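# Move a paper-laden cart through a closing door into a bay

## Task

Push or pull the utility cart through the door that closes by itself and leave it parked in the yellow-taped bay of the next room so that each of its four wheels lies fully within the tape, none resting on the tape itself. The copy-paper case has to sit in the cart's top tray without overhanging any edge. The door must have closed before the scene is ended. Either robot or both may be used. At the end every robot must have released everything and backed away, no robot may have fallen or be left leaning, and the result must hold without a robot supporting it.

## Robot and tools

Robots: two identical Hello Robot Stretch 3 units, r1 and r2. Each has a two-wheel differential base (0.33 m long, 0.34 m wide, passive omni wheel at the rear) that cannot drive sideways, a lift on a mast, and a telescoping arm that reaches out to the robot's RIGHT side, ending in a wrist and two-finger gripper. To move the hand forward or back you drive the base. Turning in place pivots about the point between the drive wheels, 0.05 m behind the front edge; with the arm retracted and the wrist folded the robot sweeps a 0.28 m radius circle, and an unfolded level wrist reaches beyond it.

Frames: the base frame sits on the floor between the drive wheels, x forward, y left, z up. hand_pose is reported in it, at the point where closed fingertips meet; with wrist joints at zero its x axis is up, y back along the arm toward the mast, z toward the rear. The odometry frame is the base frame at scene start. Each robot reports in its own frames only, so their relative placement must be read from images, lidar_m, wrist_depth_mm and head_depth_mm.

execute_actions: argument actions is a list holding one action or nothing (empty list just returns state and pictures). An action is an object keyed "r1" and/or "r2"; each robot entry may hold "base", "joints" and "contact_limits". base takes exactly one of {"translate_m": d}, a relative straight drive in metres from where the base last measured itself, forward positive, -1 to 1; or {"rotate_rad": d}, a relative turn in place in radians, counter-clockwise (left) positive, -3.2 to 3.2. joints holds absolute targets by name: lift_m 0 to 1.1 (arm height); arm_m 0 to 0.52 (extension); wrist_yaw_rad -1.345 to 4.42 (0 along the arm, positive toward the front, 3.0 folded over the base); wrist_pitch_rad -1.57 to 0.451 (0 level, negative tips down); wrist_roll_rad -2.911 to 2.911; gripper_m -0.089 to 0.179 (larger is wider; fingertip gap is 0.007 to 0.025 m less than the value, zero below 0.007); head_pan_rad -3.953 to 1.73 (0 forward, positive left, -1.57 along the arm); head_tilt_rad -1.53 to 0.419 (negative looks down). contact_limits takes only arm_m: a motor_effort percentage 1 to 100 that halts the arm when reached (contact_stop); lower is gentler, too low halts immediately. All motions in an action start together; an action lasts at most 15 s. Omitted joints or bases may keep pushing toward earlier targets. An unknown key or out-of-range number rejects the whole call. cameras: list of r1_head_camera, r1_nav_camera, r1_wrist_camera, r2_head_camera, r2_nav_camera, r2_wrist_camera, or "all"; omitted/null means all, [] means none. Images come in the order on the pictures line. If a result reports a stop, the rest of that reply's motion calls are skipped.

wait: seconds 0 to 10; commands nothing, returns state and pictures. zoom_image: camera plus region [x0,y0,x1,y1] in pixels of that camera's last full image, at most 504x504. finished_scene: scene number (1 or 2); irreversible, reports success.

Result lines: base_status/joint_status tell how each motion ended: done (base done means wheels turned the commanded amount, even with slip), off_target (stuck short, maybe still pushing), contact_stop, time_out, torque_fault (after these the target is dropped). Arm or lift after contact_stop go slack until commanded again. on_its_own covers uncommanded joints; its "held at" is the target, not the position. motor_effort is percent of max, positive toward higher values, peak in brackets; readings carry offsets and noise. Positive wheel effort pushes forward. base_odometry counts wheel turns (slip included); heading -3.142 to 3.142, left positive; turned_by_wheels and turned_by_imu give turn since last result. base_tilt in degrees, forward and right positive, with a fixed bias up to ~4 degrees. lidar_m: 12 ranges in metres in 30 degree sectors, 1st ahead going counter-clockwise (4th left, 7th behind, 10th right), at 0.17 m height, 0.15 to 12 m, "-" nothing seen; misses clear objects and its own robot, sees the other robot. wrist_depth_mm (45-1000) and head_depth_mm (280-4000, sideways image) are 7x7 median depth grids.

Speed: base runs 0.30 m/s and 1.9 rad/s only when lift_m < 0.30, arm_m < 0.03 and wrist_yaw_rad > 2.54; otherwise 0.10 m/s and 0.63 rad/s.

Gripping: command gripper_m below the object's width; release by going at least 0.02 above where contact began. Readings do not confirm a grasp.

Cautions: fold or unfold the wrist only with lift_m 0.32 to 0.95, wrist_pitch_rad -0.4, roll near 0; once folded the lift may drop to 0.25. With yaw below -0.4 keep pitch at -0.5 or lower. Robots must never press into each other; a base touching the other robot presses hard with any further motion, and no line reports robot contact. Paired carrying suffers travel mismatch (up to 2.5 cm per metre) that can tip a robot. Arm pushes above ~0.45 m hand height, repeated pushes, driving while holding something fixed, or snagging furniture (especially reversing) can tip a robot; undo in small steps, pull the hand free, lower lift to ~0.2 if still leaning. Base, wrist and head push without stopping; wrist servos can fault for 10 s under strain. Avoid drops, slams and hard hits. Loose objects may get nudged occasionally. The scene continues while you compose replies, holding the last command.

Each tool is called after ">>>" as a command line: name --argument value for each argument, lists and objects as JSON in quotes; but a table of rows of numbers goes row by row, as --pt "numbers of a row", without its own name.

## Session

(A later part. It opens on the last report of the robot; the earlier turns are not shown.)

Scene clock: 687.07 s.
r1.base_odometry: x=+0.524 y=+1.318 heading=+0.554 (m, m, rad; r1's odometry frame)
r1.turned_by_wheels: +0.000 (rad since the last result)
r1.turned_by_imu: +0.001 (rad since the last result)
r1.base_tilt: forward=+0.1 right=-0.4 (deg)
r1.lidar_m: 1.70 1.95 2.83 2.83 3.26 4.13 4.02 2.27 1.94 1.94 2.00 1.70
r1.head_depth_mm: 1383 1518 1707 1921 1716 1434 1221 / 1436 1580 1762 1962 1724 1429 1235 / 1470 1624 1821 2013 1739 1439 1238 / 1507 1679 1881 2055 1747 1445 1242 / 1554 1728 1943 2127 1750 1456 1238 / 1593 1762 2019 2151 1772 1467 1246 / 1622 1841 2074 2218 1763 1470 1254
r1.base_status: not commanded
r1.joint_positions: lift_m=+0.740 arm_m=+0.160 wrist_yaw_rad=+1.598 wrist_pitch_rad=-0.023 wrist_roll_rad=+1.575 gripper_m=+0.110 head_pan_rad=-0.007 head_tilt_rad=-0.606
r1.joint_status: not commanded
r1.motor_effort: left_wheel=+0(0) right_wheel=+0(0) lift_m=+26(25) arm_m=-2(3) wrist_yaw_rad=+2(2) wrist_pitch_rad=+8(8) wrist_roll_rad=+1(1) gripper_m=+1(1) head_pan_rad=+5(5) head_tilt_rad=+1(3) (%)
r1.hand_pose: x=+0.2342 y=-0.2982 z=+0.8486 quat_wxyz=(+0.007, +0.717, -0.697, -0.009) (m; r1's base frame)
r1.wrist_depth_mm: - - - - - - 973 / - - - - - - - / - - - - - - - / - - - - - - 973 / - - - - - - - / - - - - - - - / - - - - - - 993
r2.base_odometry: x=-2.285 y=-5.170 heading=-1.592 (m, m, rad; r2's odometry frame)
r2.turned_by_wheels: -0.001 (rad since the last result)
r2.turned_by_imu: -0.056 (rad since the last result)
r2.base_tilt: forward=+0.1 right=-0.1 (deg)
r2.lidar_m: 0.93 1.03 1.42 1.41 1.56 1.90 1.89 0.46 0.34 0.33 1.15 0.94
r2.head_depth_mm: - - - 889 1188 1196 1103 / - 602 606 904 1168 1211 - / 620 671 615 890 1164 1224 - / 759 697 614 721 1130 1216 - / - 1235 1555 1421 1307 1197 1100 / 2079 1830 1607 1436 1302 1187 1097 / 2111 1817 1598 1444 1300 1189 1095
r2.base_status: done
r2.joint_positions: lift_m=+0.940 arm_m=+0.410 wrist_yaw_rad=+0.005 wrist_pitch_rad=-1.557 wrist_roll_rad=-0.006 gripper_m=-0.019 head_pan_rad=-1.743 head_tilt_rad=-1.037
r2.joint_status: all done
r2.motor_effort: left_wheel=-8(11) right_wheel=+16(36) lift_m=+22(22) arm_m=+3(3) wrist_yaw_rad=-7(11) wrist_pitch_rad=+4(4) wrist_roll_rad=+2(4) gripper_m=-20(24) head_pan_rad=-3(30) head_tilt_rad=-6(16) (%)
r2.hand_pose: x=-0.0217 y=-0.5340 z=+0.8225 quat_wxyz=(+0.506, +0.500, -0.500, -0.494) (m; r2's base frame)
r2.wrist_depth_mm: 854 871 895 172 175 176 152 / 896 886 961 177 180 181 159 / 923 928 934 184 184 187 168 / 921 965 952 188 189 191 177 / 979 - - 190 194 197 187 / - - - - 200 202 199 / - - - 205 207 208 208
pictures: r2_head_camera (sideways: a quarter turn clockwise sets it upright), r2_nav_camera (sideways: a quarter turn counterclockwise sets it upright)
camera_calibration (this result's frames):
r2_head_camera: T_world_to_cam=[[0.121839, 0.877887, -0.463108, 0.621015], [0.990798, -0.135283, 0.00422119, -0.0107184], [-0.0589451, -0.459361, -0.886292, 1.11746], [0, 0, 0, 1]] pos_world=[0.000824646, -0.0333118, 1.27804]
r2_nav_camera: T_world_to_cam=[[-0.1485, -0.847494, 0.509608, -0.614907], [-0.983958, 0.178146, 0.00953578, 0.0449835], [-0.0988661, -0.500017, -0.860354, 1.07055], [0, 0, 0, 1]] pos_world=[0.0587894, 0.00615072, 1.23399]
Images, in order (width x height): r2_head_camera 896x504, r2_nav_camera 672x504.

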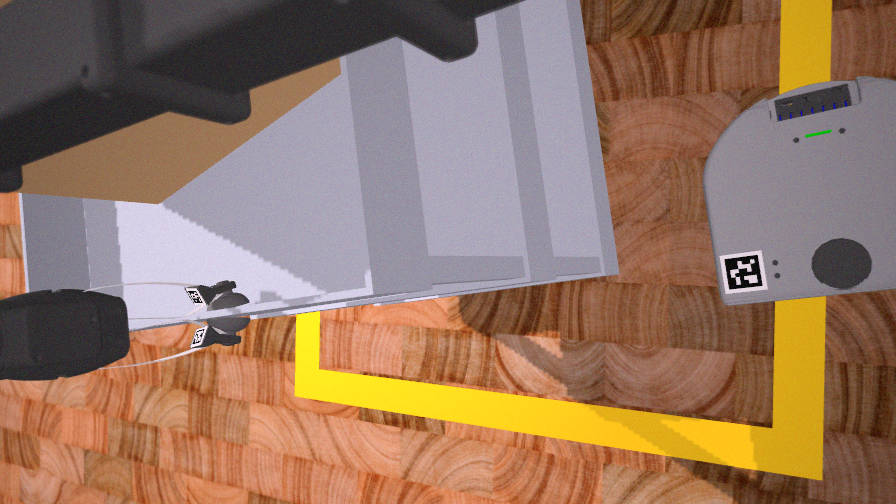

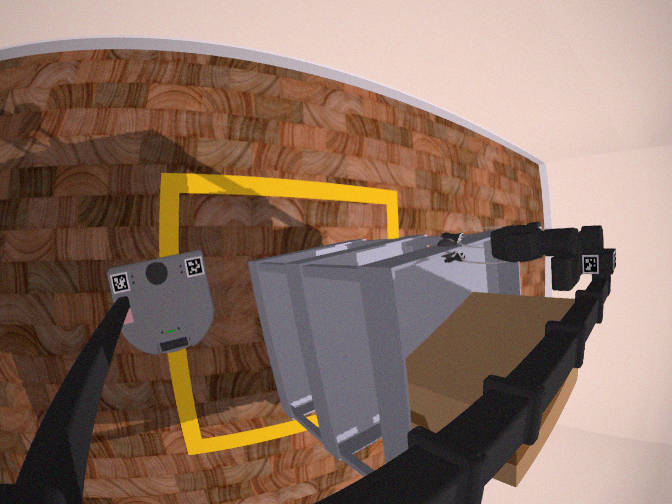

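>>> execute_actions --actions '[{"r2":{"joints":{"head_pan_rad":-2.35,"head_tilt_rad":-1.15}}}]' --cameras '["r2_head_camera"]'

Scene clock: 688.10 s.
r1.base_odometry: x=+0.524 y=+1.318 heading=+0.554 (m, m, rad; r1's odometry frame)
r1.turned_by_wheels: +0.000 (rad since the last result)
r1.turned_by_imu: +0.000 (rad since the last result)
r1.base_tilt: forward=+0.1 right=-0.4 (deg)
r1.lidar_m: 1.70 1.95 2.84 2.84 3.27 4.14 4.04 2.27 1.94 1.94 1.99 1.69
r1.head_depth_mm: 1386 1512 1705 1918 1714 1429 1232 / 1425 1582 1759 1961 1715 1437 1228 / 1462 1622 1817 2043 1730 1449 1229 / 1503 1674 1876 2069 1741 1448 1239 / 1539 1725 1946 2122 1749 1450 1239 / 1589 1777 2016 2171 1755 1460 1242 / 1638 1816 2092 2227 1773 1470 1251
r1.base_status: not commanded
r1.joint_positions: lift_m=+0.740 arm_m=+0.160 wrist_yaw_rad=+1.598 wrist_pitch_rad=-0.023 wrist_roll_rad=+1.575 gripper_m=+0.110 head_pan_rad=-0.007 head_tilt_rad=-0.606
r1.joint_status: not commanded
r1.motor_effort: left_wheel=+0(0) right_wheel=+0(0) lift_m=+25(25) arm_m=-3(3) wrist_yaw_rad=+1(2) wrist_pitch_rad=+8(7) wrist_roll_rad=+1(2) gripper_m=+2(0) head_pan_rad=+5(5) head_tilt_rad=+2(2) (%)
r1.hand_pose: x=+0.2342 y=-0.2982 z=+0.8486 quat_wxyz=(+0.007, +0.717, -0.697, -0.009) (m; r1's base frame)
r1.wrist_depth_mm: - - - - - - 993 / - - - - - - 974 / - - - - - - - / - - - - - - - / - - - - - - - / - - - - - - - / - - - - - - 985
r2.base_odometry: x=-2.285 y=-5.170 heading=-1.592 (m, m, rad; r2's odometry frame)
r2.turned_by_wheels: +0.000 (rad since the last result)
r2.turned_by_imu: +0.000 (rad since the last result)
r2.base_tilt: forward=+0.1 right=-0.1 (deg)
r2.lidar_m: 0.93 1.03 1.42 1.41 1.55 1.90 1.89 0.46 0.34 0.33 1.15 0.94
r2.head_depth_mm: 678 1656 - - 1249 1181 1126 / 678 800 - - 1268 1191 1088 / 689 - - 1340 1284 - 1082 / 510 - - 1231 1282 - 1092 / - - 918 898 1240 1171 1102 / - - 553 865 1224 1174 1101 / - 602 541 863 1270 1178 1099
r2.base_status: not commanded
r2.joint_positions: lift_m=+0.940 arm_m=+0.410 wrist_yaw_rad=+0.005 wrist_pitch_rad=-1.557 wrist_roll_rad=-0.006 gripper_m=-0.019 head_pan_rad=-2.343 head_tilt_rad=-1.136
r2.joint_status: all done
r2.motor_effort: left_wheel=-8(8) right_wheel=+16(16) lift_m=+22(22) arm_m=+3(3) wrist_yaw_rad=-7(6) wrist_pitch_rad=+4(4) wrist_roll_rad=+2(2) gripper_m=-20(20) head_pan_rad=-4(34) head_tilt_rad=-7(18) (%)
r2.hand_pose: x=-0.0217 y=-0.5340 z=+0.8225 quat_wxyz=(+0.506, +0.500, -0.500, -0.494) (m; r2's base frame)
r2.wrist_depth_mm: 892 886 876 172 174 176 152 / 905 889 897 176 180 182 160 / 926 912 953 182 183 185 168 / 945 963 986 187 189 192 176 / 969 949 - 191 194 196 188 / - - - - 201 203 198 / - - - 204 207 211 209
pictures: r2_head_camera (sideways: a quarter turn clockwise sets it upright)
camera_calibration (this result's frames):
r2_head_camera: T_world_to_cam=[[0.624944, 0.685529, -0.37349, 0.501218], [0.741097, -0.671352, 0.00779867, -0.013852], [-0.245397, -0.281666, -0.927602, 1.17226], [0, 0, 0, 1]] pos_world=[-0.0152976, -0.0227123, 1.2747]
Images, in order (width x height): r2_head_camera 896x504.

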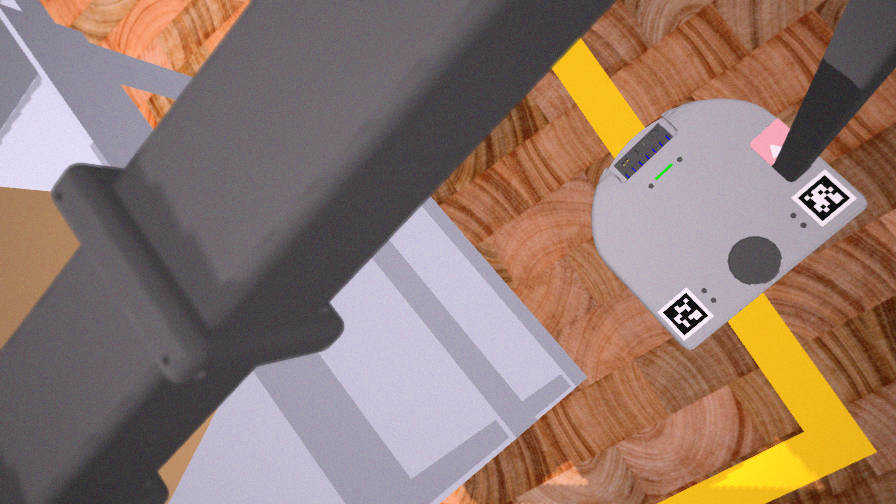

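>>> execute_actions --actions '[{"r2":{"base":{"translate_m":0.08}}}]' --cameras '[]'

>>> execute_actions --actions '[{"r2":{"joints":{"gripper_m":0.11}}}]' --cameras '[]'

>>> execute_actions --actions '[{"r2":{"joints":{"lift_m":1.03}}}]' --cameras '[]'

>>> execute_actions --actions '[{"r2":{"base":{"translate_m":0.1},"joints":{"arm_m":0.0}}}]' --cameras '[]'

>>> execute_actions --actions '[{"r2":{"base":{"translate_m":-0.75},"joints":{"head_pan_rad":-1.4,"head_tilt_rad":-0.75}},"r1":{"joints":{"head_tilt_rad":-0.2}}}]' --cameras '["r2_head_camera","r2_nav_camera","r1_nav_camera"]'

Scene clock: 690.40 s.
r1.base_odometry: x=+0.524 y=+1.318 heading=+0.554 (m, m, rad; r1's odometry frame)
r1.turned_by_wheels: +0.000 (rad since the last result)
r1.turned_by_imu: +0.000 (rad since the last result)
r1.base_tilt: forward=+0.1 right=-0.4 (deg)
r1.lidar_m: 1.70 1.95 2.84 2.83 3.26 4.12 4.01 2.27 1.94 1.94 2.00 1.69
r1.head_depth_mm: 1385 1510 1719 1925 1721 1434 1226 / 1433 1593 1766 1970 1728 1439 1234 / 1468 1630 1819 2024 1739 1438 1235 / 1511 1663 1882 2075 1736 1451 1239 / 1550 1729 1933 2126 1754 1454 1242 / 1591 1767 2015 2165 1758 1461 1245 / 1624 1827 2081 2232 1763 1461 1258
r1.base_status: not commanded
r1.joint_positions: lift_m=+0.740 arm_m=+0.160 wrist_yaw_rad=+1.598 wrist_pitch_rad=-0.023 wrist_roll_rad=+1.575 gripper_m=+0.110 head_pan_rad=-0.007 head_tilt_rad=-0.606
r1.joint_status: not commanded
r1.motor_effort: left_wheel=+0(0) right_wheel=+0(0) lift_m=+25(26) arm_m=-2(3) wrist_yaw_rad=+1(2) wrist_pitch_rad=+8(8) wrist_roll_rad=+1(1) gripper_m=+0(1) head_pan_rad=+5(5) head_tilt_rad=+3(2) (%)
r1.hand_pose: x=+0.2342 y=-0.2982 z=+0.8486 quat_wxyz=(+0.007, +0.717, -0.697, -0.009) (m; r1's base frame)
r1.wrist_depth_mm: - - - - - - - / - - - - - - - / - - - - - - 994 / - - - - - - 996 / - - - - - - - / - - - - - - - / - - - - - - 957
r2.base_odometry: x=-2.287 y=-5.250 heading=-1.592 (m, m, rad; r2's odometry frame)
r2.turned_by_wheels: +0.000 (rad since the last result)
r2.turned_by_imu: -0.052 (rad since the last result)
r2.base_tilt: forward=+0.2 right=-0.1 (deg)
r2.lidar_m: 0.86 0.93 1.39 1.40 1.51 1.98 1.96 0.48 0.34 0.33 1.10 0.87
r2.head_depth_mm: 1738 1655 - - 1243 1177 1127 / 680 828 - - 1263 1192 1089 / 698 - - 1346 1276 - 1082 / 532 - - 1229 1285 - 1095 / - - 919 897 1252 1162 1102 / - - 558 867 1226 1174 1101 / - 604 531 820 1260 1177 1102
r2.base_status: done
r2.joint_positions: lift_m=+0.940 arm_m=+0.410 wrist_yaw_rad=+0.007 wrist_pitch_rad=-1.558 wrist_roll_rad=-0.006 gripper_m=-0.019 head_pan_rad=-2.343 head_tilt_rad=-1.136
r2.joint_status: not commanded
r2.motor_effort: left_wheel=+1(16) right_wheel=-1(33) lift_m=+22(22) arm_m=+3(3) wrist_yaw_rad=-7(9) wrist_pitch_rad=+4(4) wrist_roll_rad=+2(2) gripper_m=-18(23) head_pan_rad=-4(4) head_tilt_rad=-7(7) (%)
r2.hand_pose: x=-0.0218 y=-0.5340 z=+0.8225 quat_wxyz=(+0.507, +0.500, -0.500, -0.494) (m; r2's base frame)
r2.wrist_depth_mm: 861 868 893 172 175 177 147 / 887 885 931 177 179 180 156 / 905 955 943 182 184 185 165 / 979 957 962 186 190 192 176 / 965 968 - 128 195 197 187 / - - - - 200 201 201 / - - - 204 206 210 209
pictures: none
No camera images: the call's "cameras" was empty. Leave "cameras" out to get every camera's image.

Scene clock: 692.20 s.
r1.base_odometry: x=+0.524 y=+1.318 heading=+0.554 (m, m, rad; r1's odometry frame)
r1.turned_by_wheels: +0.000 (rad since the last result)
r1.turned_by_imu: +0.000 (rad since the last result)
r1.base_tilt: forward=+0.1 right=-0.4 (deg)
r1.lidar_m: 1.71 1.95 2.84 2.83 3.24 4.13 4.04 2.26 1.94 1.94 1.99 1.69
r1.head_depth_mm: 1389 1520 1711 1928 1721 1432 1225 / 1431 1572 1779 1966 1731 1435 1230 / 1482 1615 1824 2040 1726 1446 1228 / 1511 1676 1885 2072 1745 1449 1242 / 1549 1725 1939 2123 1749 1452 1240 / 1590 1779 2011 2162 1761 1453 1243 / 1630 1837 2081 2228 1766 1462 1258
r1.base_status: not commanded
r1.joint_positions: lift_m=+0.740 arm_m=+0.160 wrist_yaw_rad=+1.598 wrist_pitch_rad=-0.023 wrist_roll_rad=+1.575 gripper_m=+0.110 head_pan_rad=-0.007 head_tilt_rad=-0.606
r1.joint_status: not commanded
r1.motor_effort: left_wheel=+0(0) right_wheel=+0(0) lift_m=+25(25) arm_m=-3(3) wrist_yaw_rad=+1(2) wrist_pitch_rad=+7(8) wrist_roll_rad=+2(1) gripper_m=+1(2) head_pan_rad=+4(6) head_tilt_rad=+3(3) (%)
r1.hand_pose: x=+0.2342 y=-0.2982 z=+0.8486 quat_wxyz=(+0.007, +0.717, -0.697, -0.009) (m; r1's base frame)
r1.wrist_depth_mm: - - - - - - 999 / - - - - - - 964 / - - - - - - 997 / - - - - - - - / - - - - - - 998 / - - - - - - - / - - - - - - 986
r2.base_odometry: x=-2.287 y=-5.250 heading=-1.592 (m, m, rad; r2's odometry frame)
r2.turned_by_wheels: +0.000 (rad since the last result)
r2.turned_by_imu: +0.000 (rad since the last result)
r2.base_tilt: forward=+0.2 right=-0.1 (deg)
r2.lidar_m: 0.86 0.93 1.39 1.40 1.51 1.98 1.96 0.48 0.34 0.33 1.10 0.87
r2.head_depth_mm: 1735 1655 - - 1243 1178 1123 / 678 828 - - 1268 1189 1087 / 699 - - 1343 1283 - 1083 / 530 - - 1231 1275 - 1090 / - - 920 897 1251 1165 1102 / - - 556 866 1228 1181 1099 / - 604 540 819 1259 1179 1097
r2.base_status: not commanded
r2.joint_positions: lift_m=+0.940 arm_m=+0.410 wrist_yaw_rad=+0.003 wrist_pitch_rad=-1.553 wrist_roll_rad=-0.005 gripper_m=+0.110 head_pan_rad=-2.343 head_tilt_rad=-1.136
r2.joint_status: all done
r2.motor_effort: left_wheel=+1(1) right_wheel=+0(0) lift_m=+22(23) arm_m=+3(2) wrist_yaw_rad=-5(9) wrist_pitch_rad=+2(4) wrist_roll_rad=+1(2) gripper_m=+0(95) head_pan_rad=-4(4) head_tilt_rad=-7(7) (%)
r2.hand_pose: x=-0.0217 y=-0.5352 z=+0.8224 quat_wxyz=(+0.506, +0.497, -0.502, -0.494) (m; r2's base frame)
r2.wrist_depth_mm: 882 909 906 174 176 177 146 / 922 907 888 177 180 182 155 / 910 957 938 183 185 187 164 / 911 971 990 187 189 192 174 / 952 976 - 192 195 197 186 / - - - 198 200 201 200 / - - - 205 206 207 208
pictures: none
No camera images: the call's "cameras" was empty. Leave "cameras" out to get every camera's image.

Scene clock: 693.87 s.
r1.base_odometry: x=+0.524 y=+1.318 heading=+0.554 (m, m, rad; r1's odometry frame)
r1.turned_by_wheels: +0.000 (rad since the last result)
r1.turned_by_imu: +0.000 (rad since the last result)
r1.base_tilt: forward=+0.0 right=-0.4 (deg)
r1.lidar_m: 1.71 1.94 2.83 2.83 3.27 4.14 4.04 2.27 1.94 1.94 1.99 1.70
r1.head_depth_mm: 1390 1523 1715 1924 1716 1431 1223 / 1427 1581 1761 1945 1730 1443 1223 / 1473 1626 1839 2031 1738 1444 1231 / 1497 1677 1886 2070 1740 1450 1233 / 1541 1721 1959 2117 1760 1452 1236 / 1588 1781 2005 2171 1759 1463 1245 / 1633 1818 2096 2247 1773 1462 1257
r1.base_status: not commanded
r1.joint_positions: lift_m=+0.740 arm_m=+0.160 wrist_yaw_rad=+1.598 wrist_pitch_rad=-0.023 wrist_roll_rad=+1.575 gripper_m=+0.110 head_pan_rad=-0.007 head_tilt_rad=-0.606
r1.joint_status: not commanded
r1.motor_effort: left_wheel=+0(0) right_wheel=+0(0) lift_m=+25(25) arm_m=-3(3) wrist_yaw_rad=+2(2) wrist_pitch_rad=+8(8) wrist_roll_rad=+1(2) gripper_m=+1(0) head_pan_rad=+5(6) head_tilt_rad=+3(2) (%)
r1.hand_pose: x=+0.2342 y=-0.2982 z=+0.8486 quat_wxyz=(+0.007, +0.717, -0.697, -0.009) (m; r1's base frame)
r1.wrist_depth_mm: - - - - - - 999 / - - - - - - 997 / - - - - - - 977 / - - - - - - - / - - - - - - 984 / - - - - - - - / - - - - - - 988
r2.base_odometry: x=-2.287 y=-5.250 heading=-1.592 (m, m, rad; r2's odometry frame)
r2.turned_by_wheels: +0.000 (rad since the last result)
r2.turned_by_imu: +0.000 (rad since the last result)
r2.base_tilt: forward=+0.2 right=-0.1 (deg)
r2.lidar_m: 0.86 0.93 1.39 1.40 1.51 1.98 1.96 0.48 0.34 0.33 1.10 0.87
r2.head_depth_mm: - - 1509 1372 1266 1181 1121 / - 992 1473 1368 1265 1197 1088 / - 996 980 1359 1281 - 1084 / 570 595 944 1232 1283 - 1094 / 466 537 918 897 1252 1168 1104 / 457 558 555 863 1222 1173 1102 / 479 603 543 818 1266 1175 1098
r2.base_status: not commanded
r2.joint_positions: lift_m=+1.029 arm_m=+0.410 wrist_yaw_rad=+0.003 wrist_pitch_rad=-1.552 wrist_roll_rad=-0.005 gripper_m=+0.110 head_pan_rad=-2.343 head_tilt_rad=-1.136
r2.joint_status: all done
r2.motor_effort: left_wheel=+1(1) right_wheel=+0(0) lift_m=+48(47) arm_m=+3(2) wrist_yaw_rad=-3(4) wrist_pitch_rad=+1(2) wrist_roll_rad=+1(2) gripper_m=+0(1) head_pan_rad=-4(4) head_tilt_rad=-6(7) (%)
r2.hand_pose: x=-0.0217 y=-0.5354 z=+0.9114 quat_wxyz=(+0.507, +0.497, -0.502, -0.494) (m; r2's base frame)
r2.wrist_depth_mm: 929 952 973 258 259 259 146 / - - - 263 268 219 154 / - - - 270 276 239 164 / - - - 277 282 264 175 / - - - 287 289 286 187 / - - - 294 294 293 200 / - - - 302 303 308 217
pictures: none
No camera images: the call's "cameras" was empty. Leave "cameras" out to get every camera's image.

Scene clock: 698.07 s.
r1.base_odometry: x=+0.524 y=+1.318 heading=+0.554 (m, m, rad; r1's odometry frame)
r1.turned_by_wheels: +0.000 (rad since the last result)
r1.turned_by_imu: +0.000 (rad since the last result)
r1.base_tilt: forward=+0.1 right=-0.3 (deg)
r1.lidar_m: 1.70 1.95 2.83 2.83 3.27 4.12 4.04 2.27 1.95 1.94 1.99 1.69
r1.head_depth_mm: 1383 1526 1700 1911 1704 1427 1227 / 1424 1586 1757 1954 1719 1437 1230 / 1464 1629 1831 2016 1727 1448 1231 / 1503 1664 1886 2059 1732 1454 1235 / 1546 1731 1940 2146 1754 1457 1239 / 1582 1772 2022 2140 1770 1456 1240 / 1636 1824 2073 2214 1762 1458 1252
r1.base_status: not commanded
r1.joint_positions: lift_m=+0.740 arm_m=+0.160 wrist_yaw_rad=+1.598 wrist_pitch_rad=-0.023 wrist_roll_rad=+1.575 gripper_m=+0.110 head_pan_rad=-0.007 head_tilt_rad=-0.606
r1.joint_status: not commanded
r1.motor_effort: left_wheel=+0(0) right_wheel=+0(0) lift_m=+26(25) arm_m=-2(2) wrist_yaw_rad=+2(1) wrist_pitch_rad=+7(7) wrist_roll_rad=+2(2) gripper_m=+0(0) head_pan_rad=+5(5) head_tilt_rad=+2(4) (%)
r1.hand_pose: x=+0.2342 y=-0.2982 z=+0.8486 quat_wxyz=(+0.007, +0.717, -0.697, -0.009) (m; r1's base frame)
r1.wrist_depth_mm: - - - - - - 976 / - - - - - - 989 / - - - - - - 966 / - - - - - - 984 / - - - - - - - / - - - - - - - / - - - - - - 996
r2.base_odometry: x=-2.289 y=-5.350 heading=-1.592 (m, m, rad; r2's odometry frame)
r2.turned_by_wheels: +0.000 (rad since the last result)
r2.turned_by_imu: +0.001 (rad since the last result)
r2.base_tilt: forward=+0.2 right=-0.2 (deg)
r2.lidar_m: 0.76 0.82 1.23 1.39 1.50 2.09 2.06 0.47 0.35 0.49 0.97 0.77
r2.head_depth_mm: - - 1488 1373 1268 1174 1125 / - 1021 1440 1370 1252 1192 1089 / - 994 980 1356 1275 - 1086 / 533 619 944 1223 1278 - 1092 / - - 930 889 1254 1167 1102 / - - - - 1237 1174 1101 / - - - - - 1162 1104
r2.base_status: done
r2.joint_positions: lift_m=+1.029 arm_m=+0.001 wrist_yaw_rad=+0.002 wrist_pitch_rad=-1.551 wrist_roll_rad=-0.004 gripper_m=+0.110 head_pan_rad=-2.343 head_tilt_rad=-1.136
r2.joint_status: all done
r2.motor_effort: left_wheel=+1(6) right_wheel=-1(5) lift_m=+47(48) arm_m=-2(2) wrist_yaw_rad=-4(4) wrist_pitch_rad=+1(1) wrist_roll_rad=+1(1) gripper_m=+0(1) head_pan_rad=-2(3) head_tilt_rad=-6(6) (%)
r2.hand_pose: x=-0.0217 y=-0.1269 z=+0.9114 quat_wxyz=(+0.506, +0.497, -0.503, -0.494) (m; r2's base frame)
r2.wrist_depth_mm: 877 972 998 - 539 565 564 / 913 - - - - - - / 946 - - - - - - / 957 - - - - - - / - - - - - - - / - - - - - - - / - - - - - - -
pictures: none
No camera images: the call's "cameras" was empty. Leave "cameras" out to get every camera's image.

Scene clock: 706.50 s.
r1.base_odometry: x=+0.524 y=+1.318 heading=+0.554 (m, m, rad; r1's odometry frame)
r1.turned_by_wheels: +0.000 (rad since the last result)
r1.turned_by_imu: +0.001 (rad since the last result)
r1.base_tilt: forward=+0.1 right=-0.4 (deg)
r1.lidar_m: 1.70 1.95 2.83 2.84 3.25 4.12 4.03 2.27 1.94 1.94 1.99 1.69
r1.head_depth_mm: 1439 1488 1543 1605 1691 1768 1656 / 1473 1535 1596 1664 1746 1832 1659 / 1508 1567 1645 1727 1809 1911 1664 / 1554 1633 1703 1779 1863 1950 1672 / 1598 1673 1734 1832 1932 2017 1681 / 1646 1719 1802 1898 1990 2070 1673 / 1697 1784 1857 1980 2071 2127 1692
r1.base_status: not commanded
r1.joint_positions: lift_m=+0.740 arm_m=+0.160 wrist_yaw_rad=+1.598 wrist_pitch_rad=-0.023 wrist_roll_rad=+1.575 gripper_m=+0.110 head_pan_rad=-0.007 head_tilt_rad=-0.212
r1.joint_status: all done
r1.motor_effort: left_wheel=+0(0) right_wheel=+0(0) lift_m=+25(25) arm_m=-2(3) wrist_yaw_rad=+1(1) wrist_pitch_rad=+7(8) wrist_roll_rad=+1(1) gripper_m=+1(0) head_pan_rad=+5(5) head_tilt_rad=+5(25) (%)
r1.hand_pose: x=+0.2342 y=-0.2982 z=+0.8486 quat_wxyz=(+0.007, +0.717, -0.697, -0.009) (m; r1's base frame)
r1.wrist_depth_mm: - - - - - - 971 / - - - - - - - / - - - - - - - / - - - - - - - / - - - - - - 1000 / - - - - - - - / - - - - - - -
r2.base_odometry: x=-2.273 y=-4.600 heading=-1.591 (m, m, rad; r2's odometry frame)
r2.turned_by_wheels: +0.000 (rad since the last result)
r2.turned_by_imu: +0.000 (rad since the last result)
r2.base_tilt: forward=+0.2 right=-0.1 (deg)
r2.lidar_m: 1.51 1.63 1.50 1.48 1.59 1.33 1.31 1.50 2.10 0.35 0.36 0.48
r2.head_depth_mm: 2731 2946 - - - - - / 2810 2962 799 - - - - / 2896 2903 850 1657 549 - - / 2968 2921 842 698 580 785 1093 / 3029 2876 856 696 580 844 1064 / 2817 850 644 608 623 856 1102 / 2278 491 479 566 592 875 1102
r2.base_status: done
r2.joint_positions: lift_m=+1.029 arm_m=+0.001 wrist_yaw_rad=+0.002 wrist_pitch_rad=-1.551 wrist_roll_rad=-0.004 gripper_m=+0.110 head_pan_rad=-1.407 head_tilt_rad=-0.755
r2.joint_status: all done
r2.motor_effort: left_wheel=+2(5) right_wheel=-1(5) lift_m=+47(48) arm_m=-2(1) wrist_yaw_rad=-3(3) wrist_pitch_rad=+1(1) wrist_roll_rad=+1(1) gripper_m=+0(0) head_pan_rad=+4(41) head_tilt_rad=+1(25) (%)
r2.hand_pose: x=-0.0217 y=-0.1269 z=+0.9114 quat_wxyz=(+0.506, +0.497, -0.503, -0.494) (m; r2's base frame)
r2.wrist_depth_mm: 531 538 541 - - - - / 975 - - - - - - / - - - - - - - / - - - - - - - / - - - - - - - / - - - - - - - / - - - - - - -
pictures: r1_nav_camera (sideways: a quarter turn counterclockwise sets it upright), r2_head_camera (sideways: a quarter turn clockwise sets it upright), r2_nav_camera (sideways: a quarter turn counterclockwise sets it upright)
camera_calibration (this result's frames):
r1_nav_camera: T_world_to_cam=[[0.173917, 0.044568, 0.983751, -1.24347], [-0.00166866, -0.998961, 0.045552, -0.000968248], [0.984759, -0.00956381, -0.173662, 0.180951], [0, 0, 0, 1]] pos_world=[0.0380659, 0.0561823, 1.25473]
r2_head_camera: T_world_to_cam=[[-0.147584, 0.707085, -0.691556, 0.920284], [0.980065, 0.198584, -0.00611001, 0.00279747], [0.133012, -0.678671, -0.722297, 0.903086], [0, 0, 0, 1]] pos_world=[0.012956, -0.0383766, 1.28874]
r2_nav_camera: T_world_to_cam=[[0.110448, -0.675388, 0.729145, -0.902527], [-0.988079, -0.153776, 0.0072306, 0.0480066], [0.107242, -0.721252, -0.684321, 0.840405], [0, 0, 0, 1]] pos_world=[0.0569897, 0.0039697, 1.23283]
Images, in order (width x height): r1_nav_camera 672x504, r2_head_camera 896x504, r2_nav_camera 672x504.

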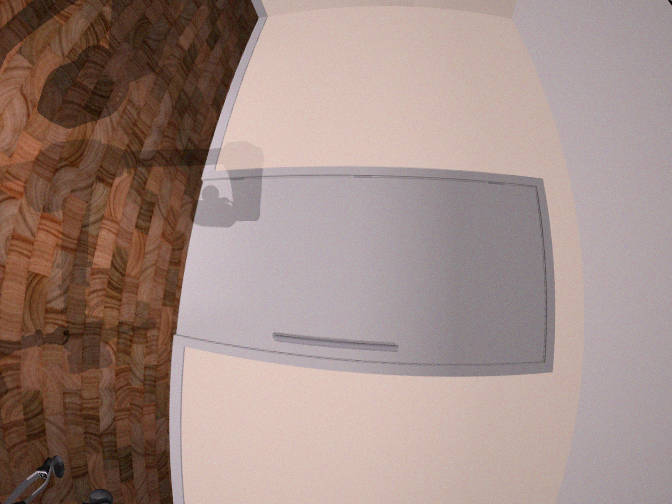

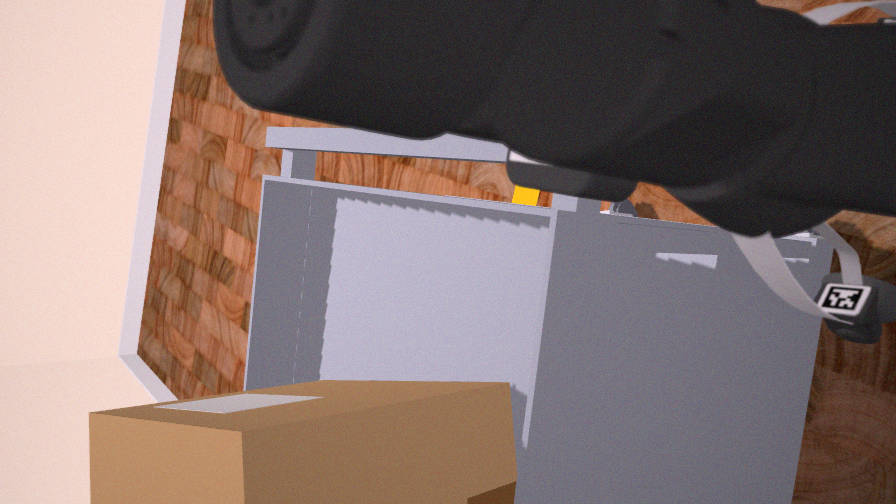

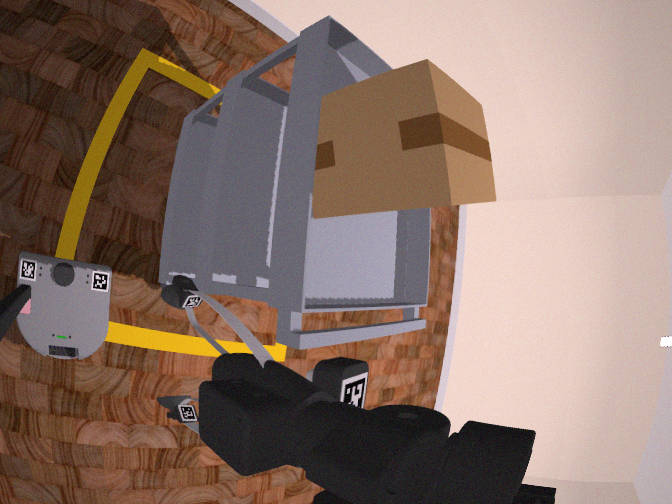

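>>> execute_actions --actions '[{"r2":{"base":{"translate_m":-0.35},"joints":{"head_pan_rad":-1.15,"head_tilt_rad":-0.95,"lift_m":0.5}}}]' --cameras '["r2_head_camera","r2_nav_camera"]'

Scene clock: 712.53 s.
r1.base_odometry: x=+0.524 y=+1.318 heading=+0.554 (m, m, rad; r1's odometry frame)
r1.turned_by_wheels: +0.000 (rad since the last result)
r1.turned_by_imu: +0.001 (rad since the last result)
r1.base_tilt: forward=+0.0 right=-0.4 (deg)
r1.lidar_m: 1.70 1.95 2.84 2.83 3.27 4.14 4.01 2.27 1.94 1.94 1.99 1.69
r1.head_depth_mm: 1434 1483 1538 1608 1688 1780 1658 / 1466 1535 1606 1662 1750 1828 1668 / 1513 1575 1644 1709 1796 1897 1672 / 1550 1616 1698 1779 1880 1935 1675 / 1598 1668 1760 1836 1933 2028 1680 / 1660 1721 1806 1887 2004 2074 1690 / 1686 1770 1874 1981 2067 2117 1679
r1.base_status: not commanded
r1.joint_positions: lift_m=+0.740 arm_m=+0.160 wrist_yaw_rad=+1.598 wrist_pitch_rad=-0.023 wrist_roll_rad=+1.575 gripper_m=+0.110 head_pan_rad=-0.007 head_tilt_rad=-0.212
r1.joint_status: not commanded
r1.motor_effort: left_wheel=+0(0) right_wheel=+0(0) lift_m=+25(26) arm_m=-2(3) wrist_yaw_rad=+2(1) wrist_pitch_rad=+7(8) wrist_roll_rad=+2(2) gripper_m=+0(0) head_pan_rad=+5(5) head_tilt_rad=+4(6) (%)
r1.hand_pose: x=+0.2342 y=-0.2982 z=+0.8486 quat_wxyz=(+0.007, +0.717, -0.697, -0.009) (m; r1's base frame)
r1.wrist_depth_mm: - - - - - - 969 / - - - - - - - / - - - - - - 988 / - - - - - - - / - - - - - - - / - - - - - - - / - - - - - - -
r2.base_odometry: x=-2.266 y=-4.250 heading=-1.591 (m, m, rad; r2's odometry frame)
r2.turned_by_wheels: +0.000 (rad since the last result)
r2.turned_by_imu: +0.000 (rad since the last result)
r2.base_tilt: forward=+0.1 right=-0.1 (deg)
r2.lidar_m: 1.86 1.95 1.54 1.52 1.23 0.97 0.96 1.12 1.67 3.24 0.53 0.51
r2.head_depth_mm: 2552 2097 1779 1537 1361 1226 1128 / 2550 2092 1781 1545 1370 1223 - / 2552 2083 1768 1537 1361 1239 - / 2515 2043 1739 1509 1358 1213 1135 / 888 730 1115 1335 1316 1218 1105 / 906 797 630 957 1246 1216 1102 / 886 796 637 953 1286 1211 1100
r2.base_status: done
r2.joint_positions: lift_m=+0.501 arm_m=+0.001 wrist_yaw_rad=+0.002 wrist_pitch_rad=-1.551 wrist_roll_rad=-0.004 gripper_m=+0.110 head_pan_rad=-1.157 head_tilt_rad=-0.938
r2.joint_status: all done
r2.motor_effort: left_wheel=+2(3) right_wheel=-1(4) lift_m=+14(40) arm_m=-2(1) wrist_yaw_rad=-4(4) wrist_pitch_rad=+1(1) wrist_roll_rad=+1(1) gripper_m=-1(0) head_pan_rad=+4(22) head_tilt_rad=-6(20) (%)
r2.hand_pose: x=-0.0217 y=-0.1269 z=+0.3827 quat_wxyz=(+0.506, +0.497, -0.503, -0.494) (m; r2's base frame)
r2.wrist_depth_mm: 495 495 498 505 503 515 519 / 496 506 507 515 520 517 531 / 520 518 516 532 528 538 544 / 526 527 532 - - 542 561 / 538 548 552 - - 574 575 / 544 548 560 - - 585 601 / 566 577 585 - - 610 609
pictures: r2_head_camera (sideways: a quarter turn clockwise sets it upright), r2_nav_camera (sideways: a quarter turn counterclockwise sets it upright)
camera_calibration (this result's frames):
r2_head_camera: T_world_to_cam=[[-0.363969, 0.753055, -0.54812, 0.734718], [0.900179, 0.435519, 0.000606589, -0.00546016], [0.239173, -0.493185, -0.8364, 1.0508], [0, 0, 0, 1]] pos_world=[0.021006, -0.0326656, 1.28161]
r2_nav_camera: T_world_to_cam=[[0.323154, -0.738399, 0.591894, -0.724981], [-0.918648, -0.394978, 0.00880778, 0.0455317], [0.227282, -0.546588, -0.805968, 0.997865], [0, 0, 0, 1]] pos_world=[0.0493118, 0.0280804, 1.23296]
Images, in order (width x height): r2_head_camera 896x504, r2_nav_camera 672x504.

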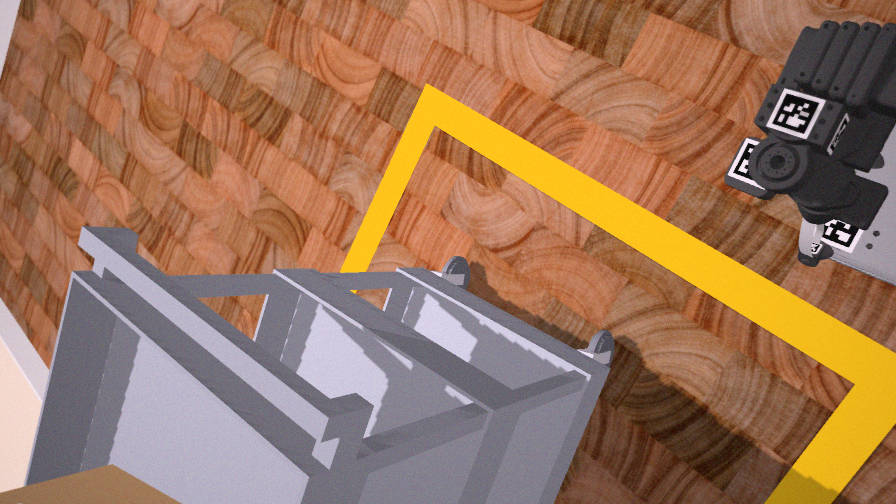

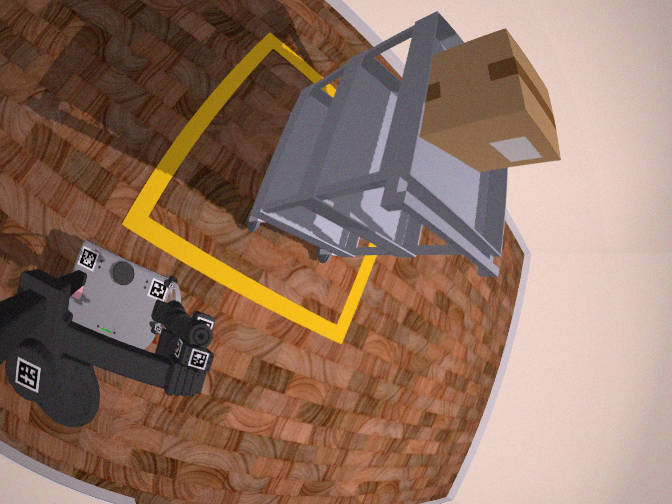

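>>> finished_scene --scene 1

The scene is finished: the task was done.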